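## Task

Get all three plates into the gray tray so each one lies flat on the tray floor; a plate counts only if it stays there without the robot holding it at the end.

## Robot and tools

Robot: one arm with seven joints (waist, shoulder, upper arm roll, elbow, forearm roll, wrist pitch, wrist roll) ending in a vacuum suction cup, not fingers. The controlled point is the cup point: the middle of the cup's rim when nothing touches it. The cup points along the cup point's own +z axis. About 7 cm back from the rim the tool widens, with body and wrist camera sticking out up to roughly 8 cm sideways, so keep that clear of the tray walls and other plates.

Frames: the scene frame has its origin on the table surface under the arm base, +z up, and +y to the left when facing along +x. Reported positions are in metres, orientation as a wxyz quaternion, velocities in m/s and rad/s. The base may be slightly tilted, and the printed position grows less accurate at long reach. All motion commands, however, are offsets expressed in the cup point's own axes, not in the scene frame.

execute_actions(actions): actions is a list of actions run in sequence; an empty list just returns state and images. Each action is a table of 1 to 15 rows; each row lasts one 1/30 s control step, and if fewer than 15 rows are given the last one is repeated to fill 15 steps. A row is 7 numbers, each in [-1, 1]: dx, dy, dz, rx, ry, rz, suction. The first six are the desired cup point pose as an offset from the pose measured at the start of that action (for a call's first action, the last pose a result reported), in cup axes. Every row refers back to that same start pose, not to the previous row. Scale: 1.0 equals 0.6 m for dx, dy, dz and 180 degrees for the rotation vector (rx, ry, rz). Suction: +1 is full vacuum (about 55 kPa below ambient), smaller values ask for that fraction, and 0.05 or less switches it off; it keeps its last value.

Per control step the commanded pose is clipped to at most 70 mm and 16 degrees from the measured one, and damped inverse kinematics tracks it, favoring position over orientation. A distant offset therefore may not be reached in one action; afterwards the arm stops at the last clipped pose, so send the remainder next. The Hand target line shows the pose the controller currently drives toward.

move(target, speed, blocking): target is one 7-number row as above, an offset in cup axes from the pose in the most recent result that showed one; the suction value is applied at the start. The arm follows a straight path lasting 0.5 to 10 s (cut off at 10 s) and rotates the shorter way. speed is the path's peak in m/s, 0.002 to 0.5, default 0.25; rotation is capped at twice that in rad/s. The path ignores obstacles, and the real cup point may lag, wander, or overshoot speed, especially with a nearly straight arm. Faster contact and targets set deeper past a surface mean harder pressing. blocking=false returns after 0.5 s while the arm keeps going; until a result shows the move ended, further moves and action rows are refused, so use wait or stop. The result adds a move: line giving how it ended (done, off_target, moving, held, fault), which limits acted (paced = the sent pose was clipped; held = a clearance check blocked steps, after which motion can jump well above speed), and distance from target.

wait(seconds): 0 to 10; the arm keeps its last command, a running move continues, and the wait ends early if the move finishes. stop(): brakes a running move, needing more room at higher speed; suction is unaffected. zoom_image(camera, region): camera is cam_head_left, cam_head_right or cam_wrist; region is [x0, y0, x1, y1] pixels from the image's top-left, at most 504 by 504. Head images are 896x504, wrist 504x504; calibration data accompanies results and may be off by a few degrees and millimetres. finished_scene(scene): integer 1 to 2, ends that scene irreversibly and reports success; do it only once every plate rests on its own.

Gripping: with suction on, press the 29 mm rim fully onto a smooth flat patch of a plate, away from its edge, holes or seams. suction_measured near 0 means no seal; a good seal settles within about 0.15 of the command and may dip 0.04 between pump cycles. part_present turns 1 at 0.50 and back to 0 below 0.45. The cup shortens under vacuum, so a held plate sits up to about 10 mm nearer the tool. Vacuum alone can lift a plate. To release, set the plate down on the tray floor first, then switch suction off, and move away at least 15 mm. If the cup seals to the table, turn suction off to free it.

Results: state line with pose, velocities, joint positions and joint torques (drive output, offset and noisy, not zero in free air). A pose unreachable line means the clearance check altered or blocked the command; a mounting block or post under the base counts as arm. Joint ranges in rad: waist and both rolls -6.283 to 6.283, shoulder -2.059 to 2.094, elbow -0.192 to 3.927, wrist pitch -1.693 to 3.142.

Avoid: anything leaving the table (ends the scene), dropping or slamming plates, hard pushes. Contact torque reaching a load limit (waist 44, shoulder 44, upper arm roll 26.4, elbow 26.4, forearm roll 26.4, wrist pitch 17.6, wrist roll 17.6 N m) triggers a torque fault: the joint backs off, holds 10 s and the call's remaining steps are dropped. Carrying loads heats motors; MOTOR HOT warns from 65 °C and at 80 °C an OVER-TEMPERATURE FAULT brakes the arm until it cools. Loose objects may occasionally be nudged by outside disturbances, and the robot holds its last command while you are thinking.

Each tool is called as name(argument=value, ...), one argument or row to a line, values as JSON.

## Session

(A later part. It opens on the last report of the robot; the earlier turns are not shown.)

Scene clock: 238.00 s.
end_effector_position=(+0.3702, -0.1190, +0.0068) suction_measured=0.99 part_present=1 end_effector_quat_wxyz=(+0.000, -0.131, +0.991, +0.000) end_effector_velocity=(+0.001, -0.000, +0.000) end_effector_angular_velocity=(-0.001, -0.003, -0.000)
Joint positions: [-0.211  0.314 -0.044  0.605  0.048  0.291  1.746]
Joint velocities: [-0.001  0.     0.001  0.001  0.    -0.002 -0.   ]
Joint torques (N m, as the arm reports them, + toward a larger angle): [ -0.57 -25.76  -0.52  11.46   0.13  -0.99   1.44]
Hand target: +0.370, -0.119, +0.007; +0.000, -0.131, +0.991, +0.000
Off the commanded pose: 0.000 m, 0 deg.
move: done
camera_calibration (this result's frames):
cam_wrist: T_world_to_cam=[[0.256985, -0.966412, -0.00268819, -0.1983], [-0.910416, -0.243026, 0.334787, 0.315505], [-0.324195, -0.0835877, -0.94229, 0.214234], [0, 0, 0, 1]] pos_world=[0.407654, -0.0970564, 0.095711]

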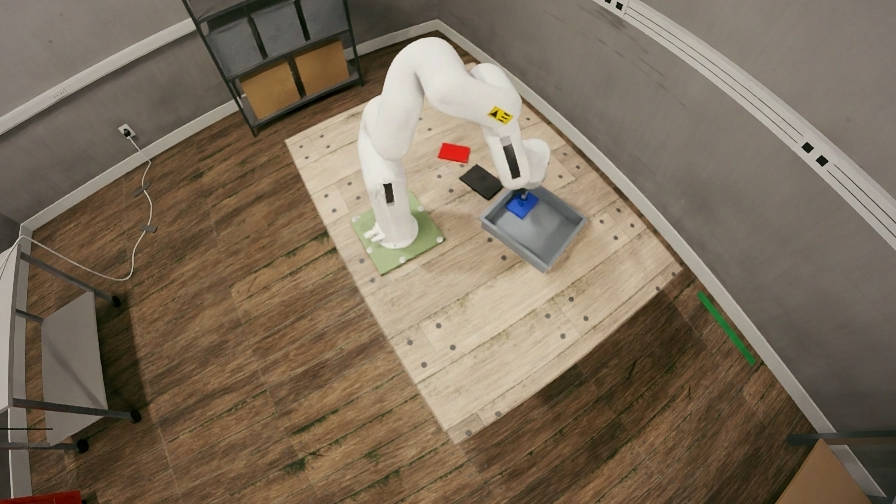

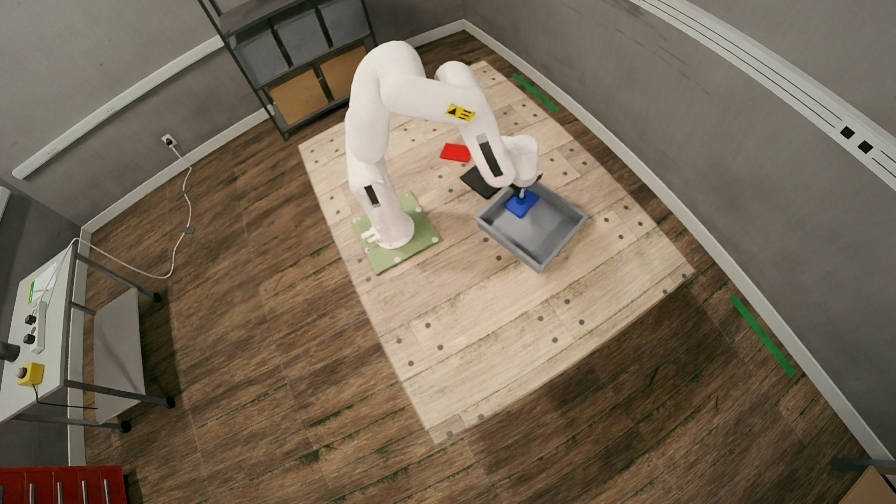

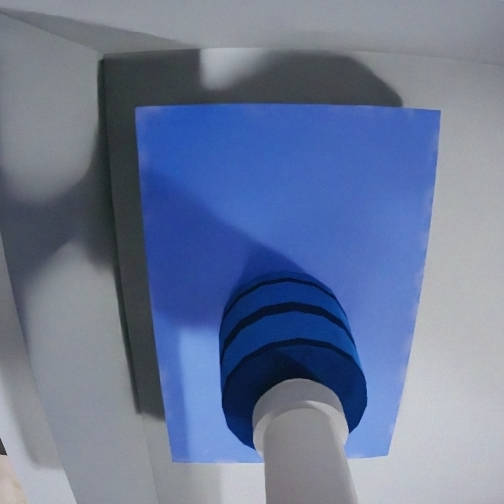

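zoom_image(
  camera="cam_wrist",
  region=[0, 0, 160, 140],
)

zoom_image(
  camera="cam_head_right",
  region=[490, 170, 560, 230],
)

Region (0, 0, 160, 140) of cam_wrist's 504x504 image, scaled by 3.150, with more detail than that image has; it fills the top 441 rows of this view, and the rest is white.

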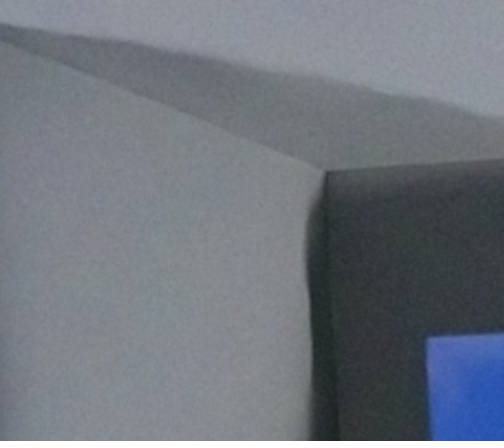

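Region (490, 170, 560, 230) of cam_head_right's 896x504 image, scaled by 7.200, with more detail than that image has; it fills the top 432 rows of this view, and the rest is white.

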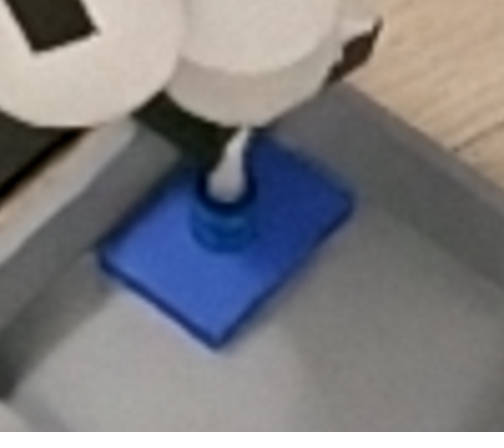

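move(
  target=[0, 0, 0.0037, 0, 0, 0, 1],
  speed=0.01,
)

Scene clock: 250.37 s.
end_effector_position=(+0.3702, -0.1190, +0.0046) suction_measured=0.98 part_present=1 end_effector_quat_wxyz=(+0.000, -0.131, +0.991, +0.000) end_effector_velocity=(-0.000, +0.000, -0.000) end_effector_angular_velocity=(+0.000, +0.001, -0.000)
Joint positions: [-0.211  0.322 -0.043  0.606  0.05   0.285  1.745]
Joint velocities: [-0.     0.     0.    -0.     0.     0.001 -0.   ]
Joint torques (N m, as the arm reports them, + toward a larger angle): [ -0.84 -26.29  -0.43  11.07   0.05  -1.06   1.3 ]
Hand target: +0.370, -0.119, +0.005; +0.000, -0.131, +0.991, +0.000
Off the commanded pose: 0.000 m, 0 deg.
move: done
camera_calibration (this result's frames):
cam_wrist: T_world_to_cam=[[0.256984, -0.966412, -0.00272263, -0.198295], [-0.910412, -0.243036, 0.334788, 0.316241], [-0.324205, -0.0835565, -0.94229, 0.212161], [0, 0, 0, 1]] pos_world=[0.407652, -0.097049, 0.0935036]

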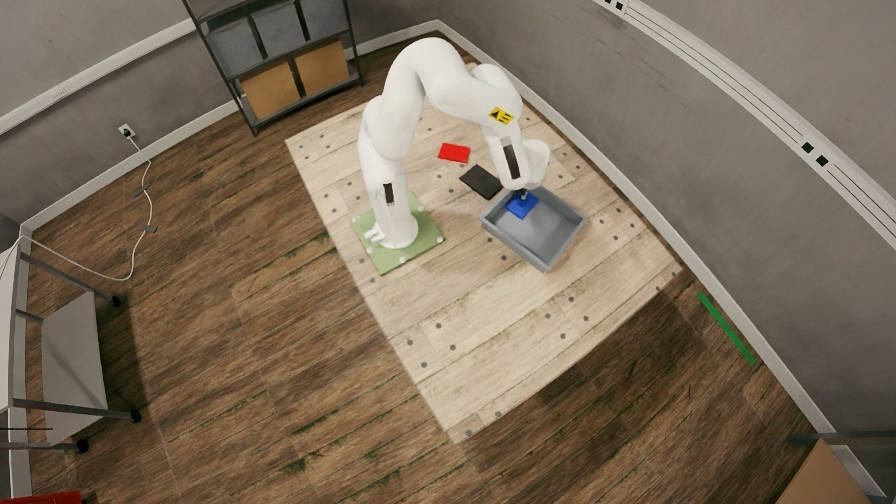

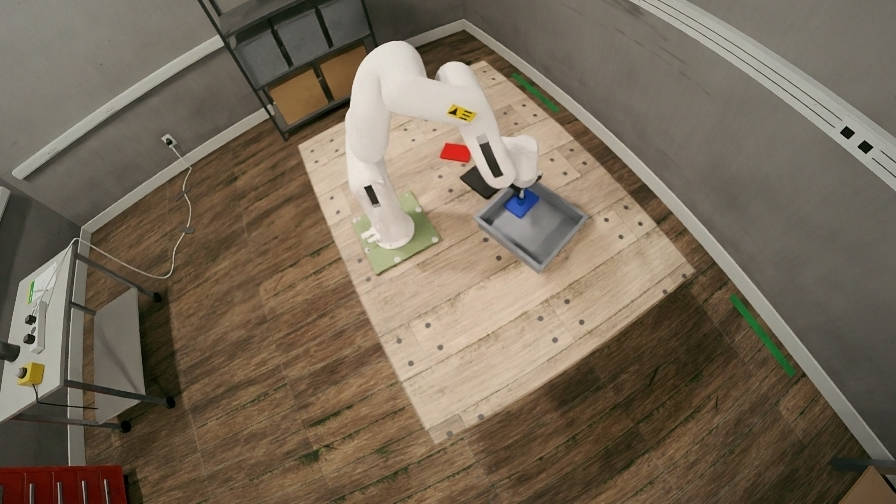

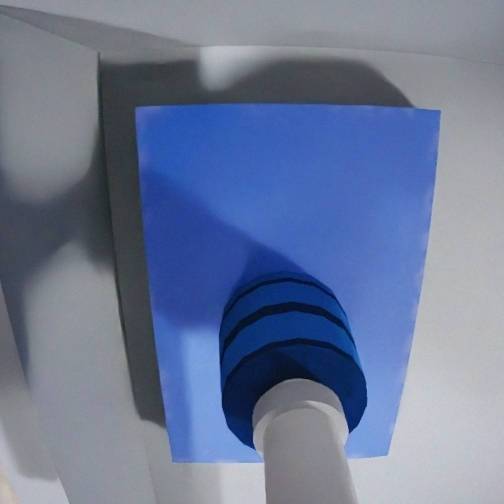

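zoom_image(
  camera="cam_wrist",
  region=[340, 50, 460, 140],
)

Region (340, 50, 460, 140) of cam_wrist's 504x504 image, scaled by 4.200, with more detail than that image has; it fills the top 378 rows of this view, and the rest is white.

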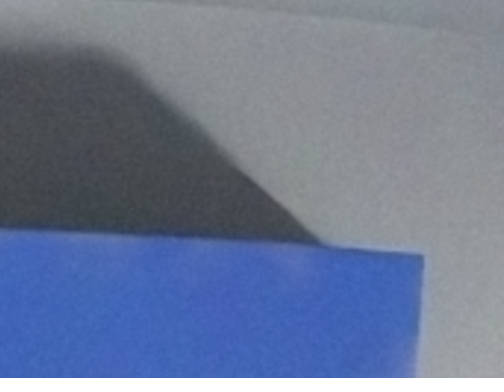

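execute_actions(
  actions=[
    [[0,0,0.0002,0,0,0,1],[0,0,0.0006,0,0,0,1],[0,0,0.0011,0,0,0,1],[0,0,0.0016,0,0,0,1],[0,0,0.0020,0,0,0,1],[0,0,0.0022,0,0,0,1],[0,0,0.0022,0,0,0,1],[0,0,0.0022,0,0,0,1],[0,0,0.0022,0,0,0,1],[0,0,0.0022,0,0,0,1],[0,0,0.0022,0,0,0,1],[0,0,0.0022,0,0,0,1],[0,0,0.0022,0,0,0,1],[0,0,0.0022,0,0,0,1],[0,0,0.0022,0,0,0,0]],
  ],
)

Scene clock: 271.80 s.
end_effector_position=(+0.3708, -0.1191, +0.0038) suction_measured=0.45 part_present=1 end_effector_quat_wxyz=(+0.001, -0.131, +0.991, -0.000) end_effector_velocity=(+0.001, +0.001, +0.000) end_effector_angular_velocity=(-0.001, -0.003, +0.003)
Joint positions: [-0.212  0.326 -0.042  0.607  0.05   0.281  1.744]
Joint velocities: [ 0.001  0.     0.001 -0.    -0.    -0.004 -0.   ]
Joint torques (N m, as the arm reports them, + toward a larger angle): [ -0.69 -21.38  -0.53   9.7   -0.14  -0.82   1.37]
Hand target: +0.370, -0.119, +0.003; +0.000, -0.131, +0.991, +0.000
Off the commanded pose: 0.001 m, 0 deg.
camera_calibration (this result's frames):
cam_wrist: T_world_to_cam=[[0.256975, -0.966416, -0.00193154, -0.198591], [-0.910913, -0.242883, 0.333536, 0.317177], [-0.322804, -0.0839508, -0.942735, 0.21097], [0, 0, 0, 1]] pos_world=[0.408056, -0.0971738, 0.0927154]

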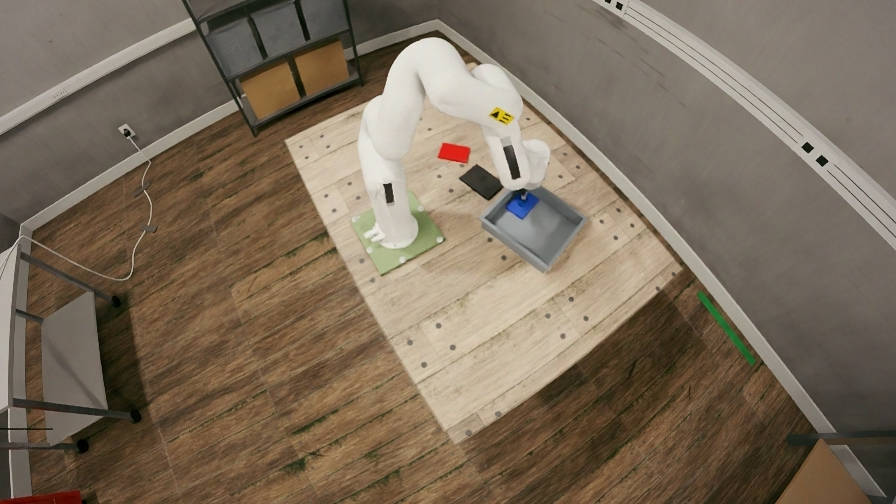

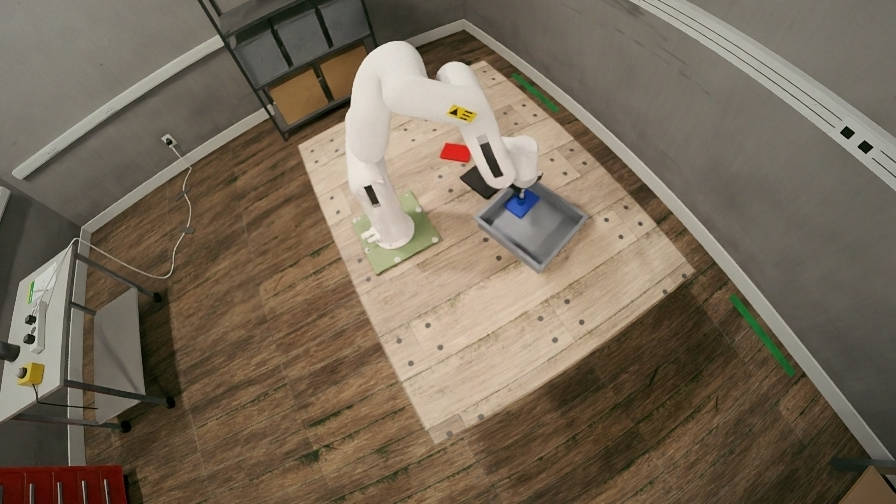

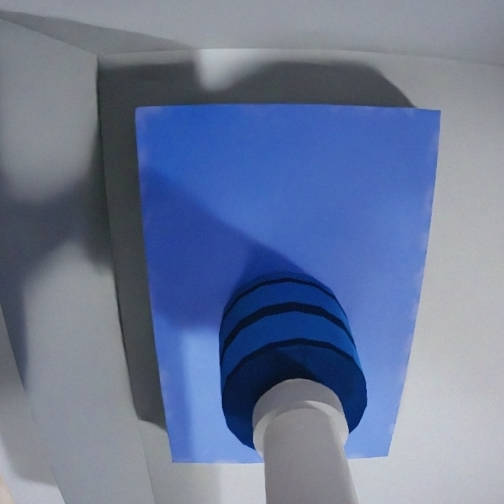

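move(
  target=[0.001, 0.01, -0.115, 0, 0, 0, 0],
  speed=0.25,
)

Scene clock: 276.70 s.
end_effector_position=(+0.3680, -0.1136, +0.0721) suction_measured=0.00 part_present=0 end_effector_quat_wxyz=(+0.000, -0.131, +0.991, -0.000) end_effector_velocity=(+0.002, -0.001, +0.003) end_effector_angular_velocity=(-0.002, -0.007, -0.003)
Joint positions: [-0.193  0.091 -0.057  0.584  0.01   0.493  1.787]
Joint velocities: [ 0.001 -0.005 -0.003  0.004  0.     0.002  0.001]
Joint torques (N m, as the arm reports them, + toward a larger angle): [ -0.51 -21.97  -0.24  13.61   0.17  -0.86   1.44]
Hand target: +0.368, -0.114, +0.073; +0.001, -0.131, +0.991, -0.001
Off the commanded pose: 0.001 m, 0 deg.
move: done
camera_calibration (this result's frames):
cam_wrist: T_world_to_cam=[[0.256898, -0.966437, -0.00192066, -0.192369], [-0.910342, -0.242653, 0.335257, 0.292923], [-0.324471, -0.0843784, -0.942125, 0.275433], [0, 0, 0, 1]] pos_world=[0.405449, -0.0915932, 0.160919]

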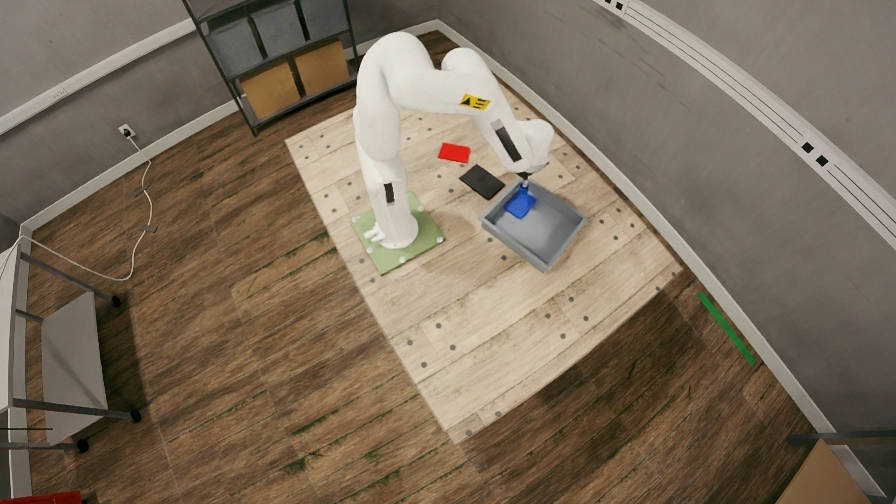

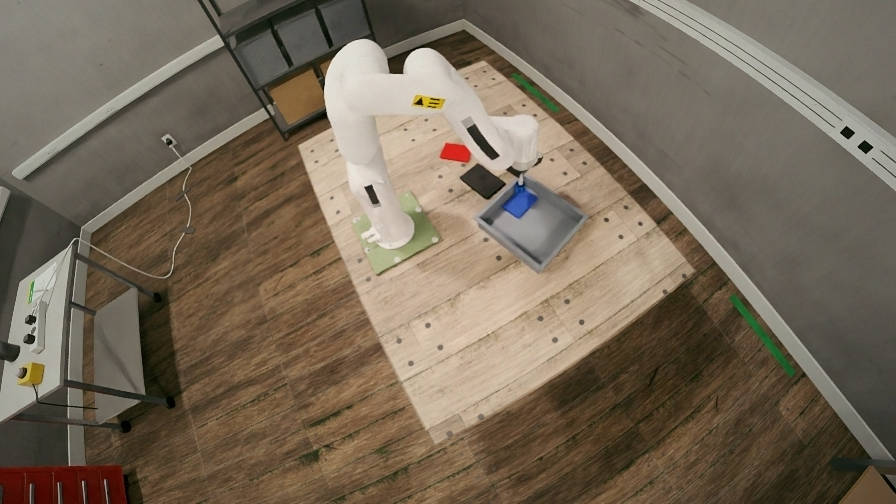

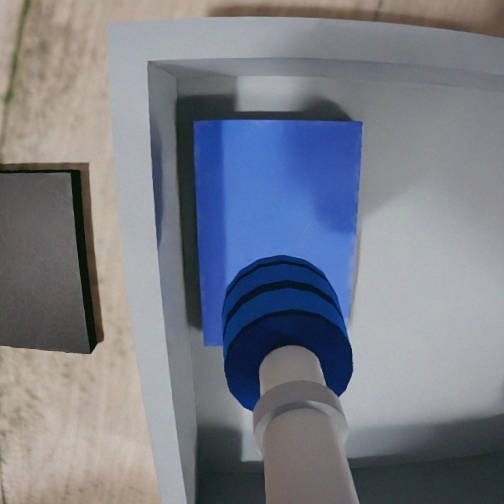

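move(
  target=[-0.03135, 0.48948, 0.0535, 0, 0, -0.1533, 0],
  speed=0.5,
)

Scene clock: 305.43 s.
end_effector_position=(+0.3108, +0.1741, +0.0402) suction_measured=0.00 part_present=0 end_effector_quat_wxyz=(+0.000, -0.363, +0.932, -0.000) end_effector_velocity=(-0.002, +0.005, +0.000) end_effector_angular_velocity=(-0.001, -0.002, +0.012)
Joint positions: [ 0.227  0.132  0.31   0.481 -0.116  0.357  2.208]
Joint velocities: [ 0.01   0.002  0.005  0.003 -0.009  0.     0.011]
Joint torques (N m, as the arm reports them, + toward a larger angle): [ -1.16 -20.72   0.41  12.14   0.14  -1.05   1.3 ]
Hand target: +0.311, +0.175, +0.040; +0.000, -0.364, +0.931, -0.000
Off the commanded pose: 0.001 m, 0 deg.
move: done; limits=paced
camera_calibration (this result's frames):
cam_wrist: T_world_to_cam=[[0.674212, -0.738535, -0.00171868, -0.0691014], [-0.695558, -0.635757, 0.334681, 0.323058], [-0.248267, -0.224451, -0.94233, 0.251856], [0, 0, 0, 1]] pos_world=[0.333822, 0.210882, 0.129091]

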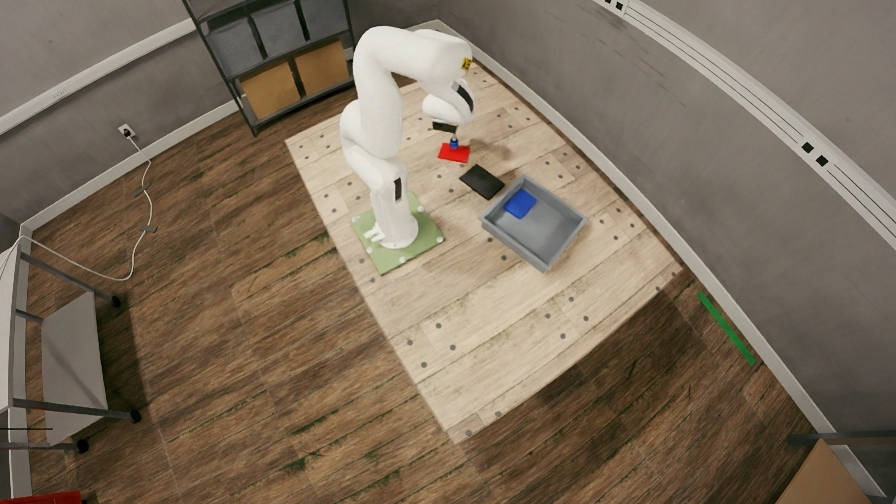

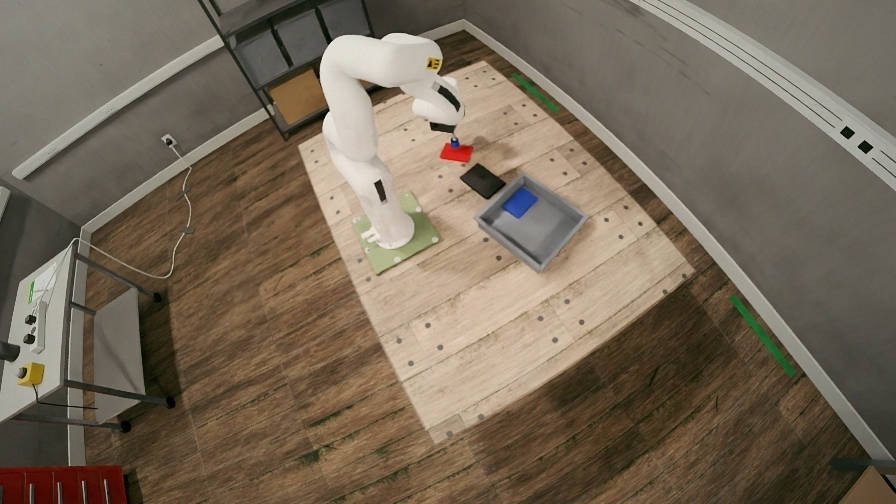

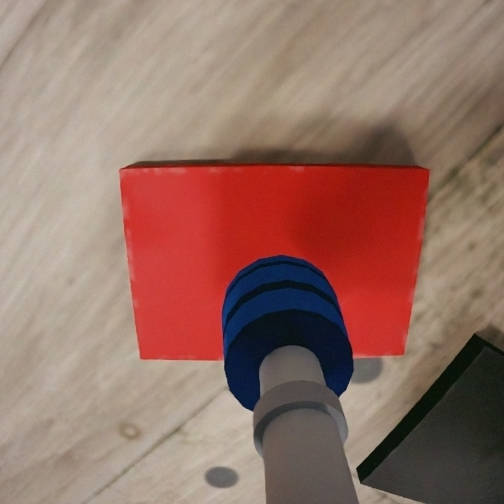

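zoom_image(
  camera="cam_wrist",
  region=[100, 150, 160, 190],
)

zoom_image(
  camera="cam_wrist",
  region=[390, 150, 450, 190],
)

zoom_image(
  camera="cam_wrist",
  region=[110, 335, 170, 375],
)

zoom_image(
  camera="cam_wrist",
  region=[375, 335, 435, 375],
)

Region (100, 150, 160, 190) of cam_wrist's 504x504 image, scaled by 8.400, with more detail than that image has.

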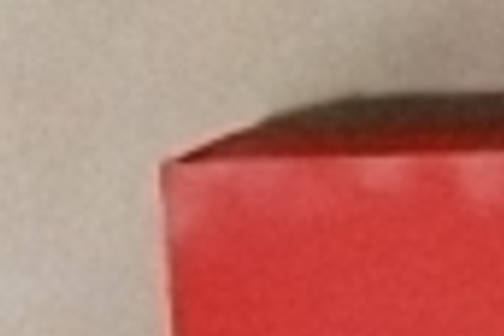

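Region (390, 150, 450, 190) of cam_wrist's 504x504 image, scaled by 8.400, with more detail than that image has.

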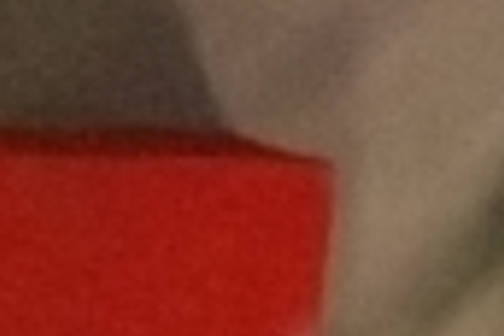

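Region (110, 335, 170, 375) of cam_wrist's 504x504 image, scaled by 8.400, with more detail than that image has.

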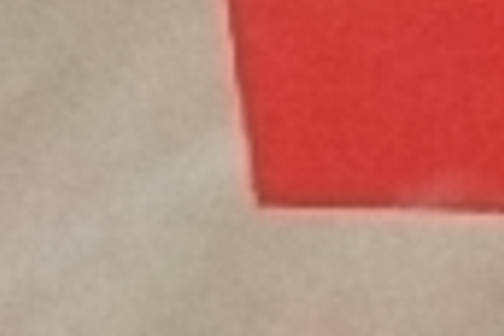

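Region (375, 335, 435, 375) of cam_wrist's 504x504 image, scaled by 8.400, with more detail than that image has.

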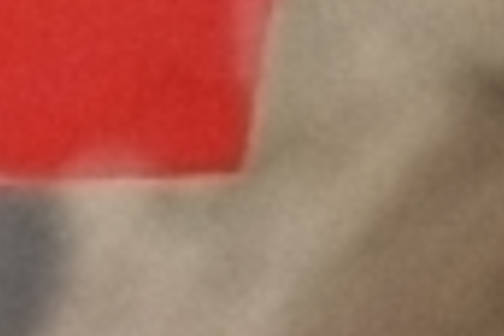

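move(
  target=[0.0055, -0.0015, 0.0532, 0, 0, 0, 1],
  speed=0.08,
)

Scene clock: 332.30 s.
end_effector_position=(+0.3090, +0.1715, +0.0086) suction_measured=0.30 part_present=0 end_effector_quat_wxyz=(+0.001, -0.363, +0.932, +0.000) end_effector_velocity=(+0.000, +0.001, -0.000) end_effector_angular_velocity=(+0.000, -0.003, +0.001)
Joint positions: [ 0.262  0.248  0.243  0.485 -0.24   0.249  2.295]
Joint velocities: [ 0.004  0.001 -0.003  0.    -0.006 -0.003  0.007]
Joint torques (N m, as the arm reports them, + toward a larger angle): [ -0.85 -22.58   1.09  10.51   0.23  -1.01   1.36]
Hand target: +0.309, +0.171, +0.008; +0.000, -0.363, +0.932, +0.000
Off the commanded pose: 0.000 m, 0 deg.
move: done
camera_calibration (this result's frames):
cam_wrist: T_world_to_cam=[[0.674331, -0.738426, -0.00238154, -0.0699208], [-0.695461, -0.636173, 0.334094, 0.330783], [-0.248219, -0.223634, -0.942537, 0.220842], [0, 0, 0, 1]] pos_world=[0.332013, 0.208191, 0.0974729]

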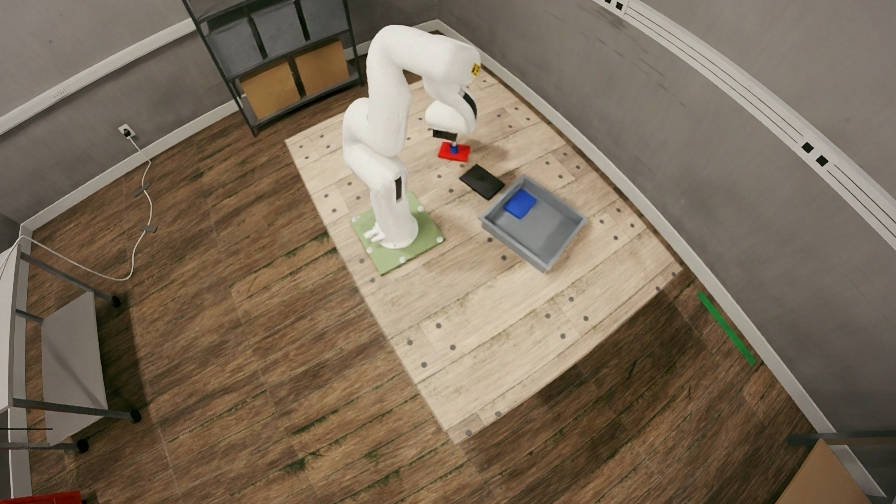

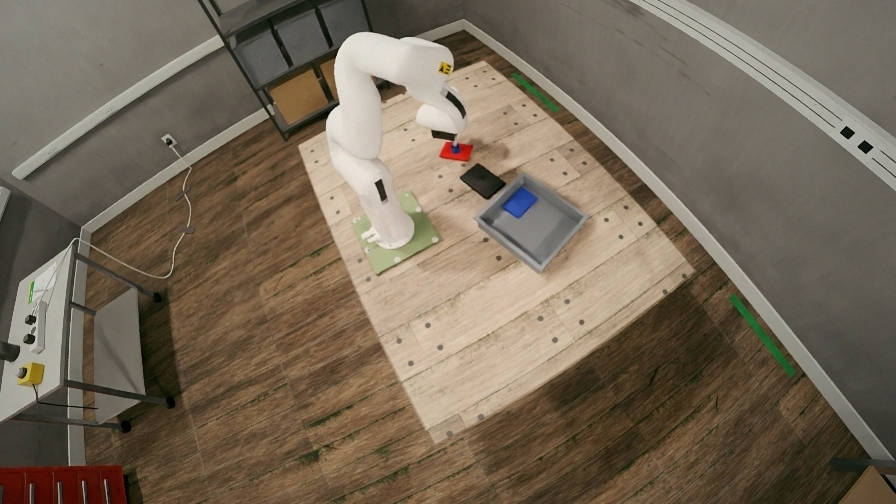

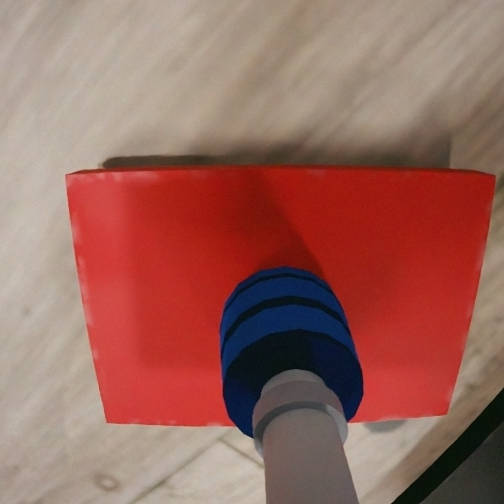

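wait(
  seconds=0,
)

zoom_image(
  camera="cam_wrist",
  region=[40, 155, 100, 195],
)

zoom_image(
  camera="cam_wrist",
  region=[444, 155, 504, 195],
)

zoom_image(
  camera="cam_wrist",
  region=[80, 405, 140, 445],
)

zoom_image(
  camera="cam_wrist",
  region=[420, 400, 480, 440],
)

Scene clock: 337.70 s.
end_effector_position=(+0.3089, +0.1714, +0.0084) suction_measured=0.96 part_present=1 end_effector_quat_wxyz=(+0.000, -0.363, +0.932, +0.000) end_effector_velocity=(+0.000, -0.000, +0.000) end_effector_angular_velocity=(+0.000, -0.001, +0.000)
Joint positions: [ 0.262  0.249  0.243  0.484 -0.241  0.249  2.296]
Joint velocities: [ 0.    -0.    -0.001  0.001 -0.    -0.    -0.   ]
Joint torques (N m, as the arm reports them, + toward a larger angle): [ -0.97 -22.44   0.99  10.33   0.09  -0.99   1.38]
Hand target: +0.309, +0.171, +0.008; +0.000, -0.363, +0.932, +0.000
Off the commanded pose: 0.000 m, 0 deg.
camera_calibration (this result's frames):
cam_wrist: T_world_to_cam=[[0.674261, -0.73849, -0.00240005, -0.0698879], [-0.695425, -0.636028, 0.334442, 0.330669], [-0.248509, -0.223832, -0.942413, 0.220747], [0, 0, 0, 1]] pos_world=[0.331936, 0.208114, 0.0972772]

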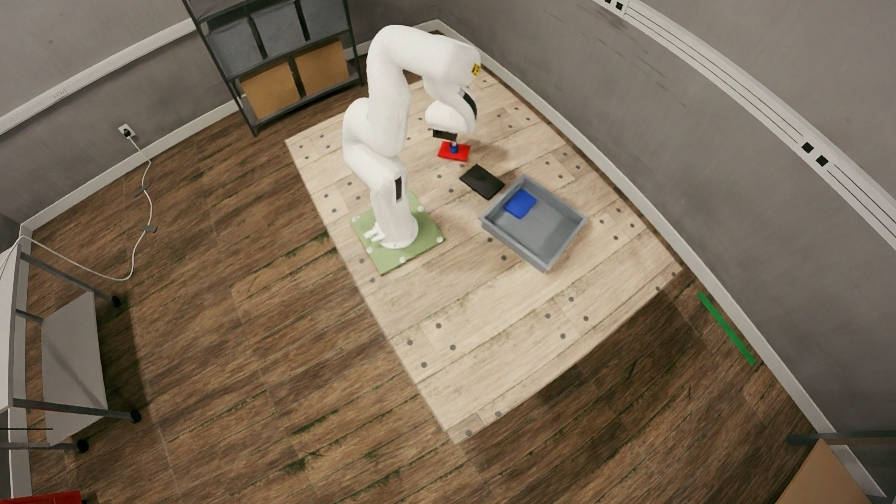

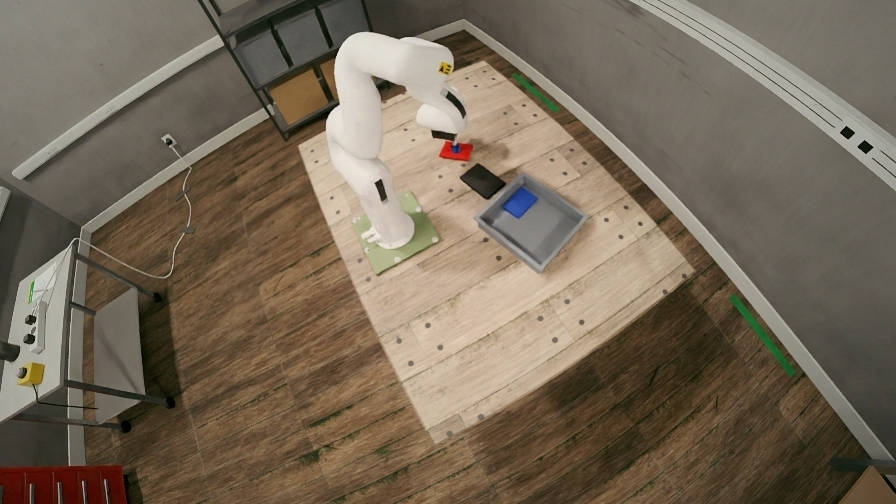

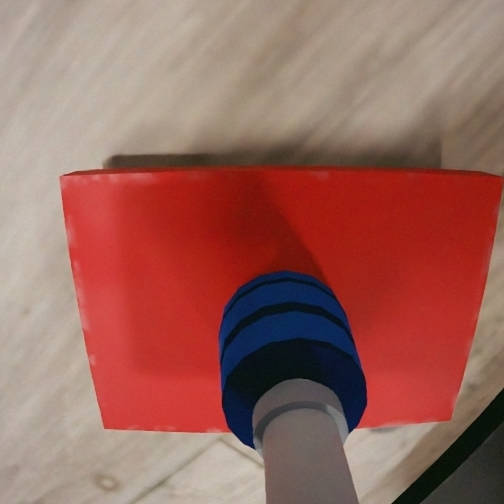

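Region (40, 155, 100, 195) of cam_wrist's 504x504 image, scaled by 8.400, with more detail than that image has.

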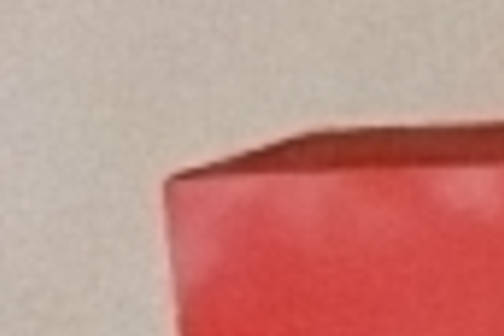

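Region (444, 155, 504, 195) of cam_wrist's 504x504 image, scaled by 8.400, with more detail than that image has.

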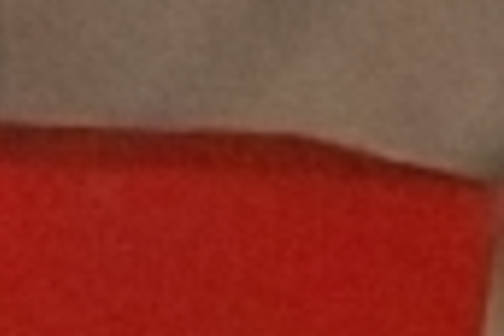

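Region (80, 405, 140, 445) of cam_wrist's 504x504 image, scaled by 8.400, with more detail than that image has.

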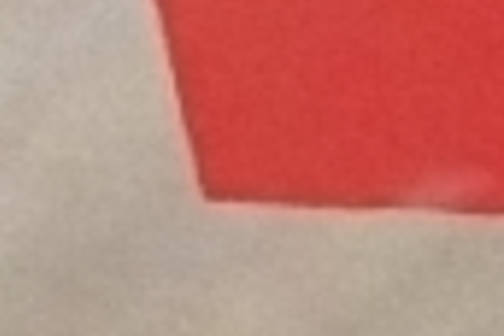

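Region (420, 400, 480, 440) of cam_wrist's 504x504 image, scaled by 8.400, with more detail than that image has.

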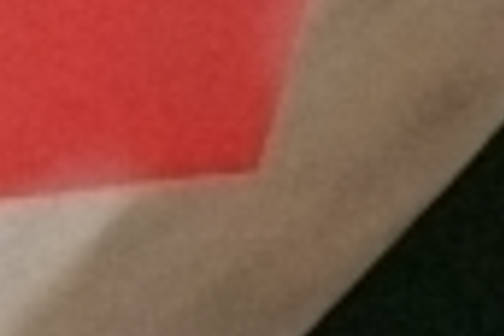

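move(
  target=[0.4118, -0.38742, -0.156, 0, 0, 0.1529, 1],
  speed=0.45,
)

Scene clock: 372.03 s.
end_effector_position=(+0.2832, -0.1658, +0.1010) suction_measured=0.99 part_present=1 end_effector_quat_wxyz=(-0.001, -0.132, +0.991, -0.000) end_effector_velocity=(+0.001, -0.006, +0.003) end_effector_angular_velocity=(-0.001, -0.008, -0.012)
Joint positions: [-0.296 -0.171 -0.195  0.401 -0.064  0.572  1.609]
Joint velocities: [-0.006 -0.002 -0.009  0.008  0.003  0.003 -0.006]
Joint torques (N m, as the arm reports them, + toward a larger angle): [ -0.5  -14.8    0.84  15.04   0.14  -0.98   1.3 ]
Hand target: +0.283, -0.167, +0.102; -0.000, -0.131, +0.991, -0.000
Off the commanded pose: 0.002 m, 0 deg.
move: done; limits=paced
camera_calibration (this result's frames):
cam_wrist: T_world_to_cam=[[0.258463, -0.966018, -0.00231605, -0.221349], [-0.909348, -0.244108, 0.336893, 0.192625], [-0.326011, -0.0849684, -0.94154, 0.271084], [0, 0, 0, 1]] pos_world=[0.32075, -0.143772, 0.189829]

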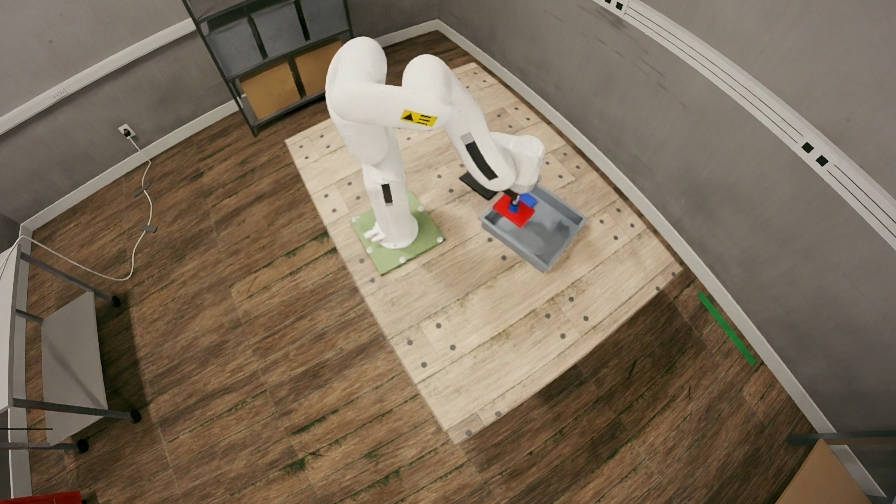

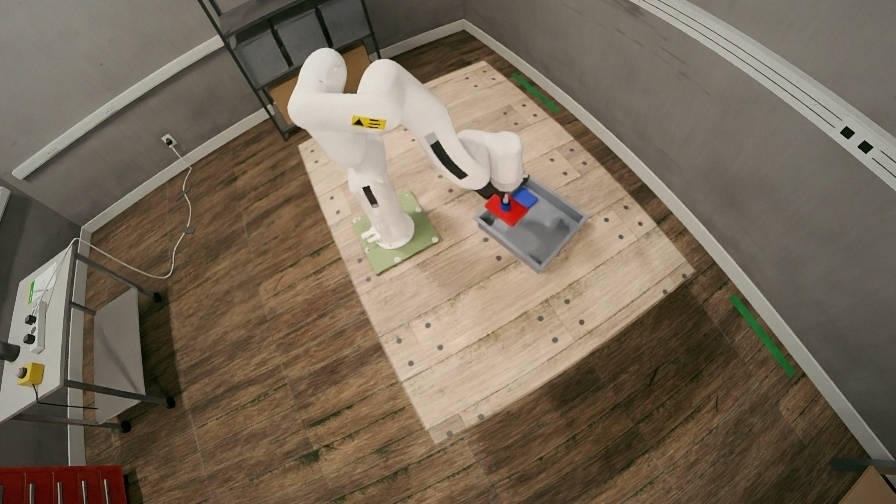

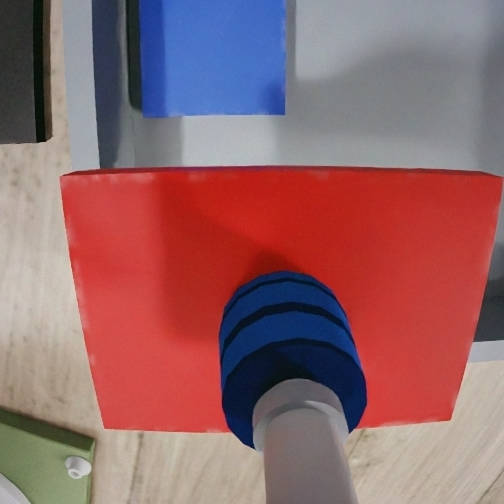

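move(
  target=[0, -0.0033, 0.158, 0, 0, 0, 1],
  speed=0.22,
)

Scene clock: 383.13 s.
end_effector_position=(+0.2839, -0.1675, +0.0068) suction_measured=1.00 part_present=1 end_effector_quat_wxyz=(-0.000, -0.132, +0.991, +0.000) end_effector_velocity=(-0.002, +0.001, -0.002) end_effector_angular_velocity=(+0.005, +0.003, +0.002)
Joint positions: [-0.308  0.203 -0.144  0.402  0.142  0.204  1.455]
Joint velocities: [-0.009  0.006  0.01  -0.001  0.011 -0.002 -0.012]
Joint torques (N m, as the arm reports them, + toward a larger angle): [ -0.47 -20.88  -0.74   9.86   0.08  -1.06   1.51]
Hand target: +0.284, -0.167, +0.006; -0.000, -0.132, +0.991, +0.001
Off the commanded pose: 0.001 m, 0 deg.
move: done
camera_calibration (this result's frames):
cam_wrist: T_world_to_cam=[[0.258461, -0.966018, -0.00269045, -0.223398], [-0.909763, -0.244345, 0.335599, 0.224718], [-0.324852, -0.0842916, -0.942001, 0.182189], [0, 0, 0, 1]] pos_world=[0.321364, -0.145541, 0.0956058]

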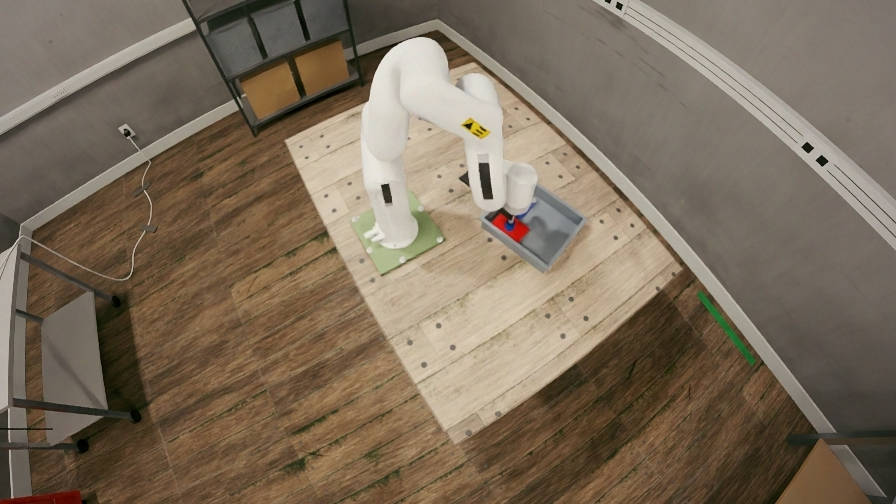

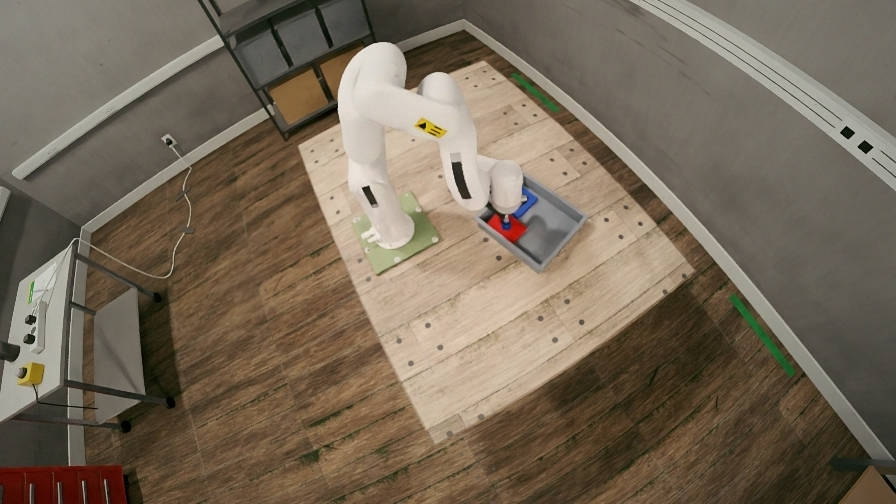

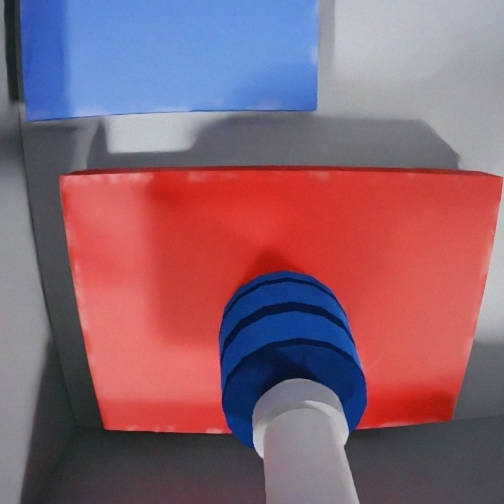

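wait(
  seconds=0,
)

zoom_image(
  camera="cam_wrist",
  region=[0, 95, 60, 135],
)

zoom_image(
  camera="cam_wrist",
  region=[290, 90, 350, 130],
)

zoom_image(
  camera="cam_wrist",
  region=[394, 105, 504, 195],
)

Scene clock: 388.33 s.
end_effector_position=(+0.2837, -0.1673, +0.0064) suction_measured=0.99 part_present=1 end_effector_quat_wxyz=(-0.000, -0.132, +0.991, +0.001) end_effector_velocity=(-0.000, -0.000, +0.000) end_effector_angular_velocity=(-0.000, +0.000, -0.002)
Joint positions: [-0.308  0.204 -0.143  0.402  0.143  0.204  1.454]
Joint velocities: [-0.     0.    -0.001  0.     0.     0.     0.   ]
Joint torques (N m, as the arm reports them, + toward a larger angle): [ -0.9  -20.7   -0.8    9.74  -0.24  -0.96   1.25]
Hand target: +0.284, -0.167, +0.006; -0.000, -0.132, +0.991, +0.001
Off the commanded pose: 0.000 m, 0 deg.
camera_calibration (this result's frames):
cam_wrist: T_world_to_cam=[[0.258667, -0.96596, -0.0034836, -0.223188], [-0.909451, -0.244747, 0.336153, 0.224519], [-0.325563, -0.0837834, -0.941801, 0.182068], [0, 0, 0, 1]] pos_world=[0.321195, -0.145386, 0.0952213]

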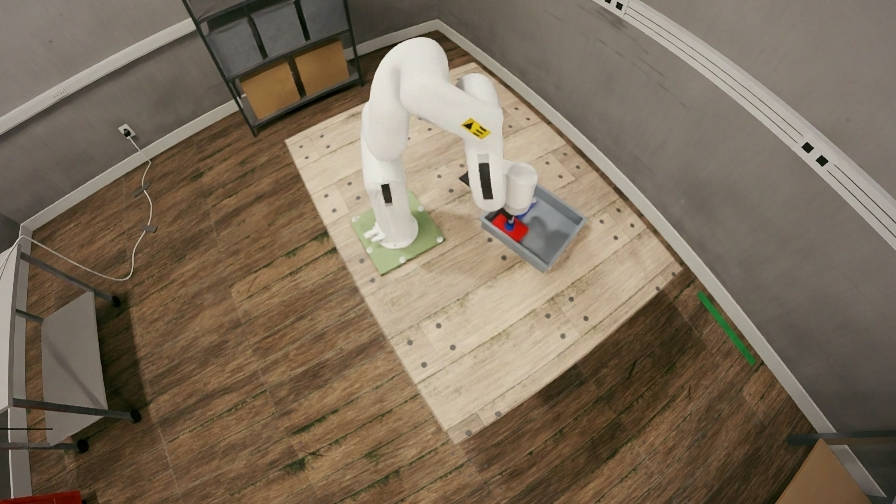

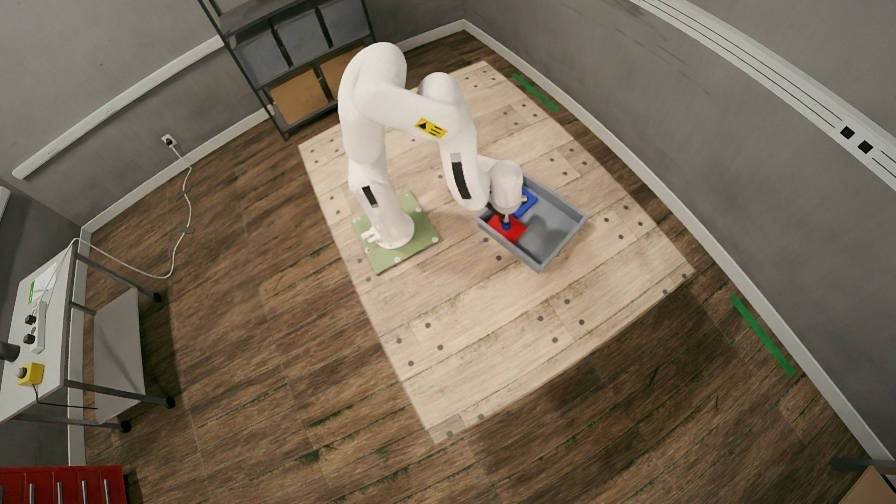

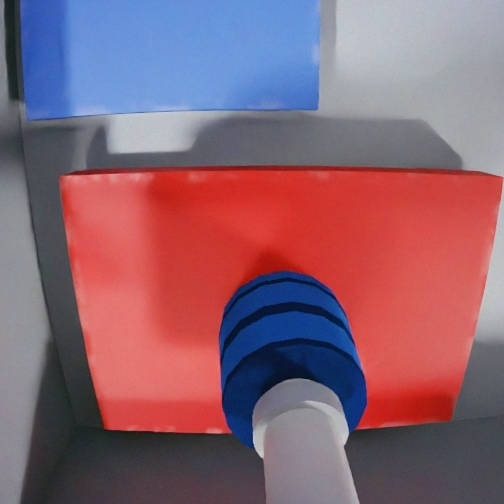

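Region (0, 95, 60, 135) of cam_wrist's 504x504 image, scaled by 8.400, with more detail than that image has.

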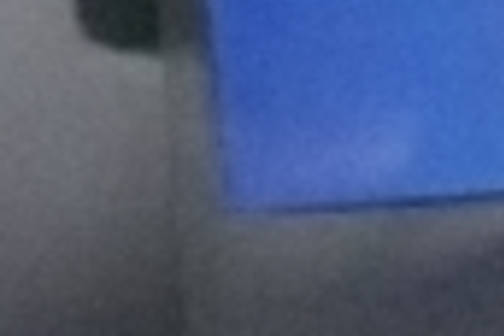

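Region (290, 90, 350, 130) of cam_wrist's 504x504 image, scaled by 8.400, with more detail than that image has.

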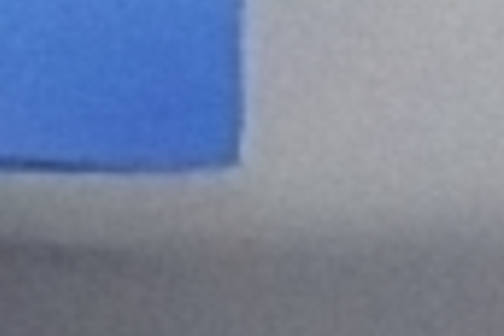

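Region (394, 105, 504, 195) of cam_wrist's 504x504 image, scaled by 4.582, with more detail than that image has; it fills the top 412 rows of this view, and the rest is white.

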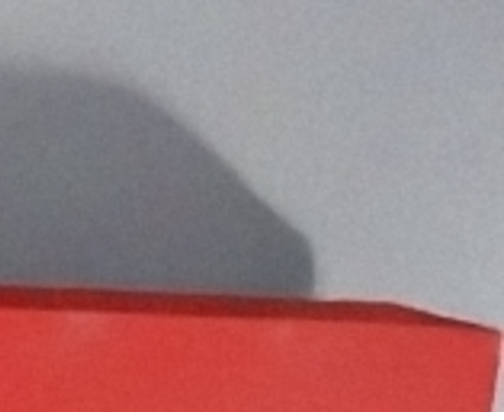

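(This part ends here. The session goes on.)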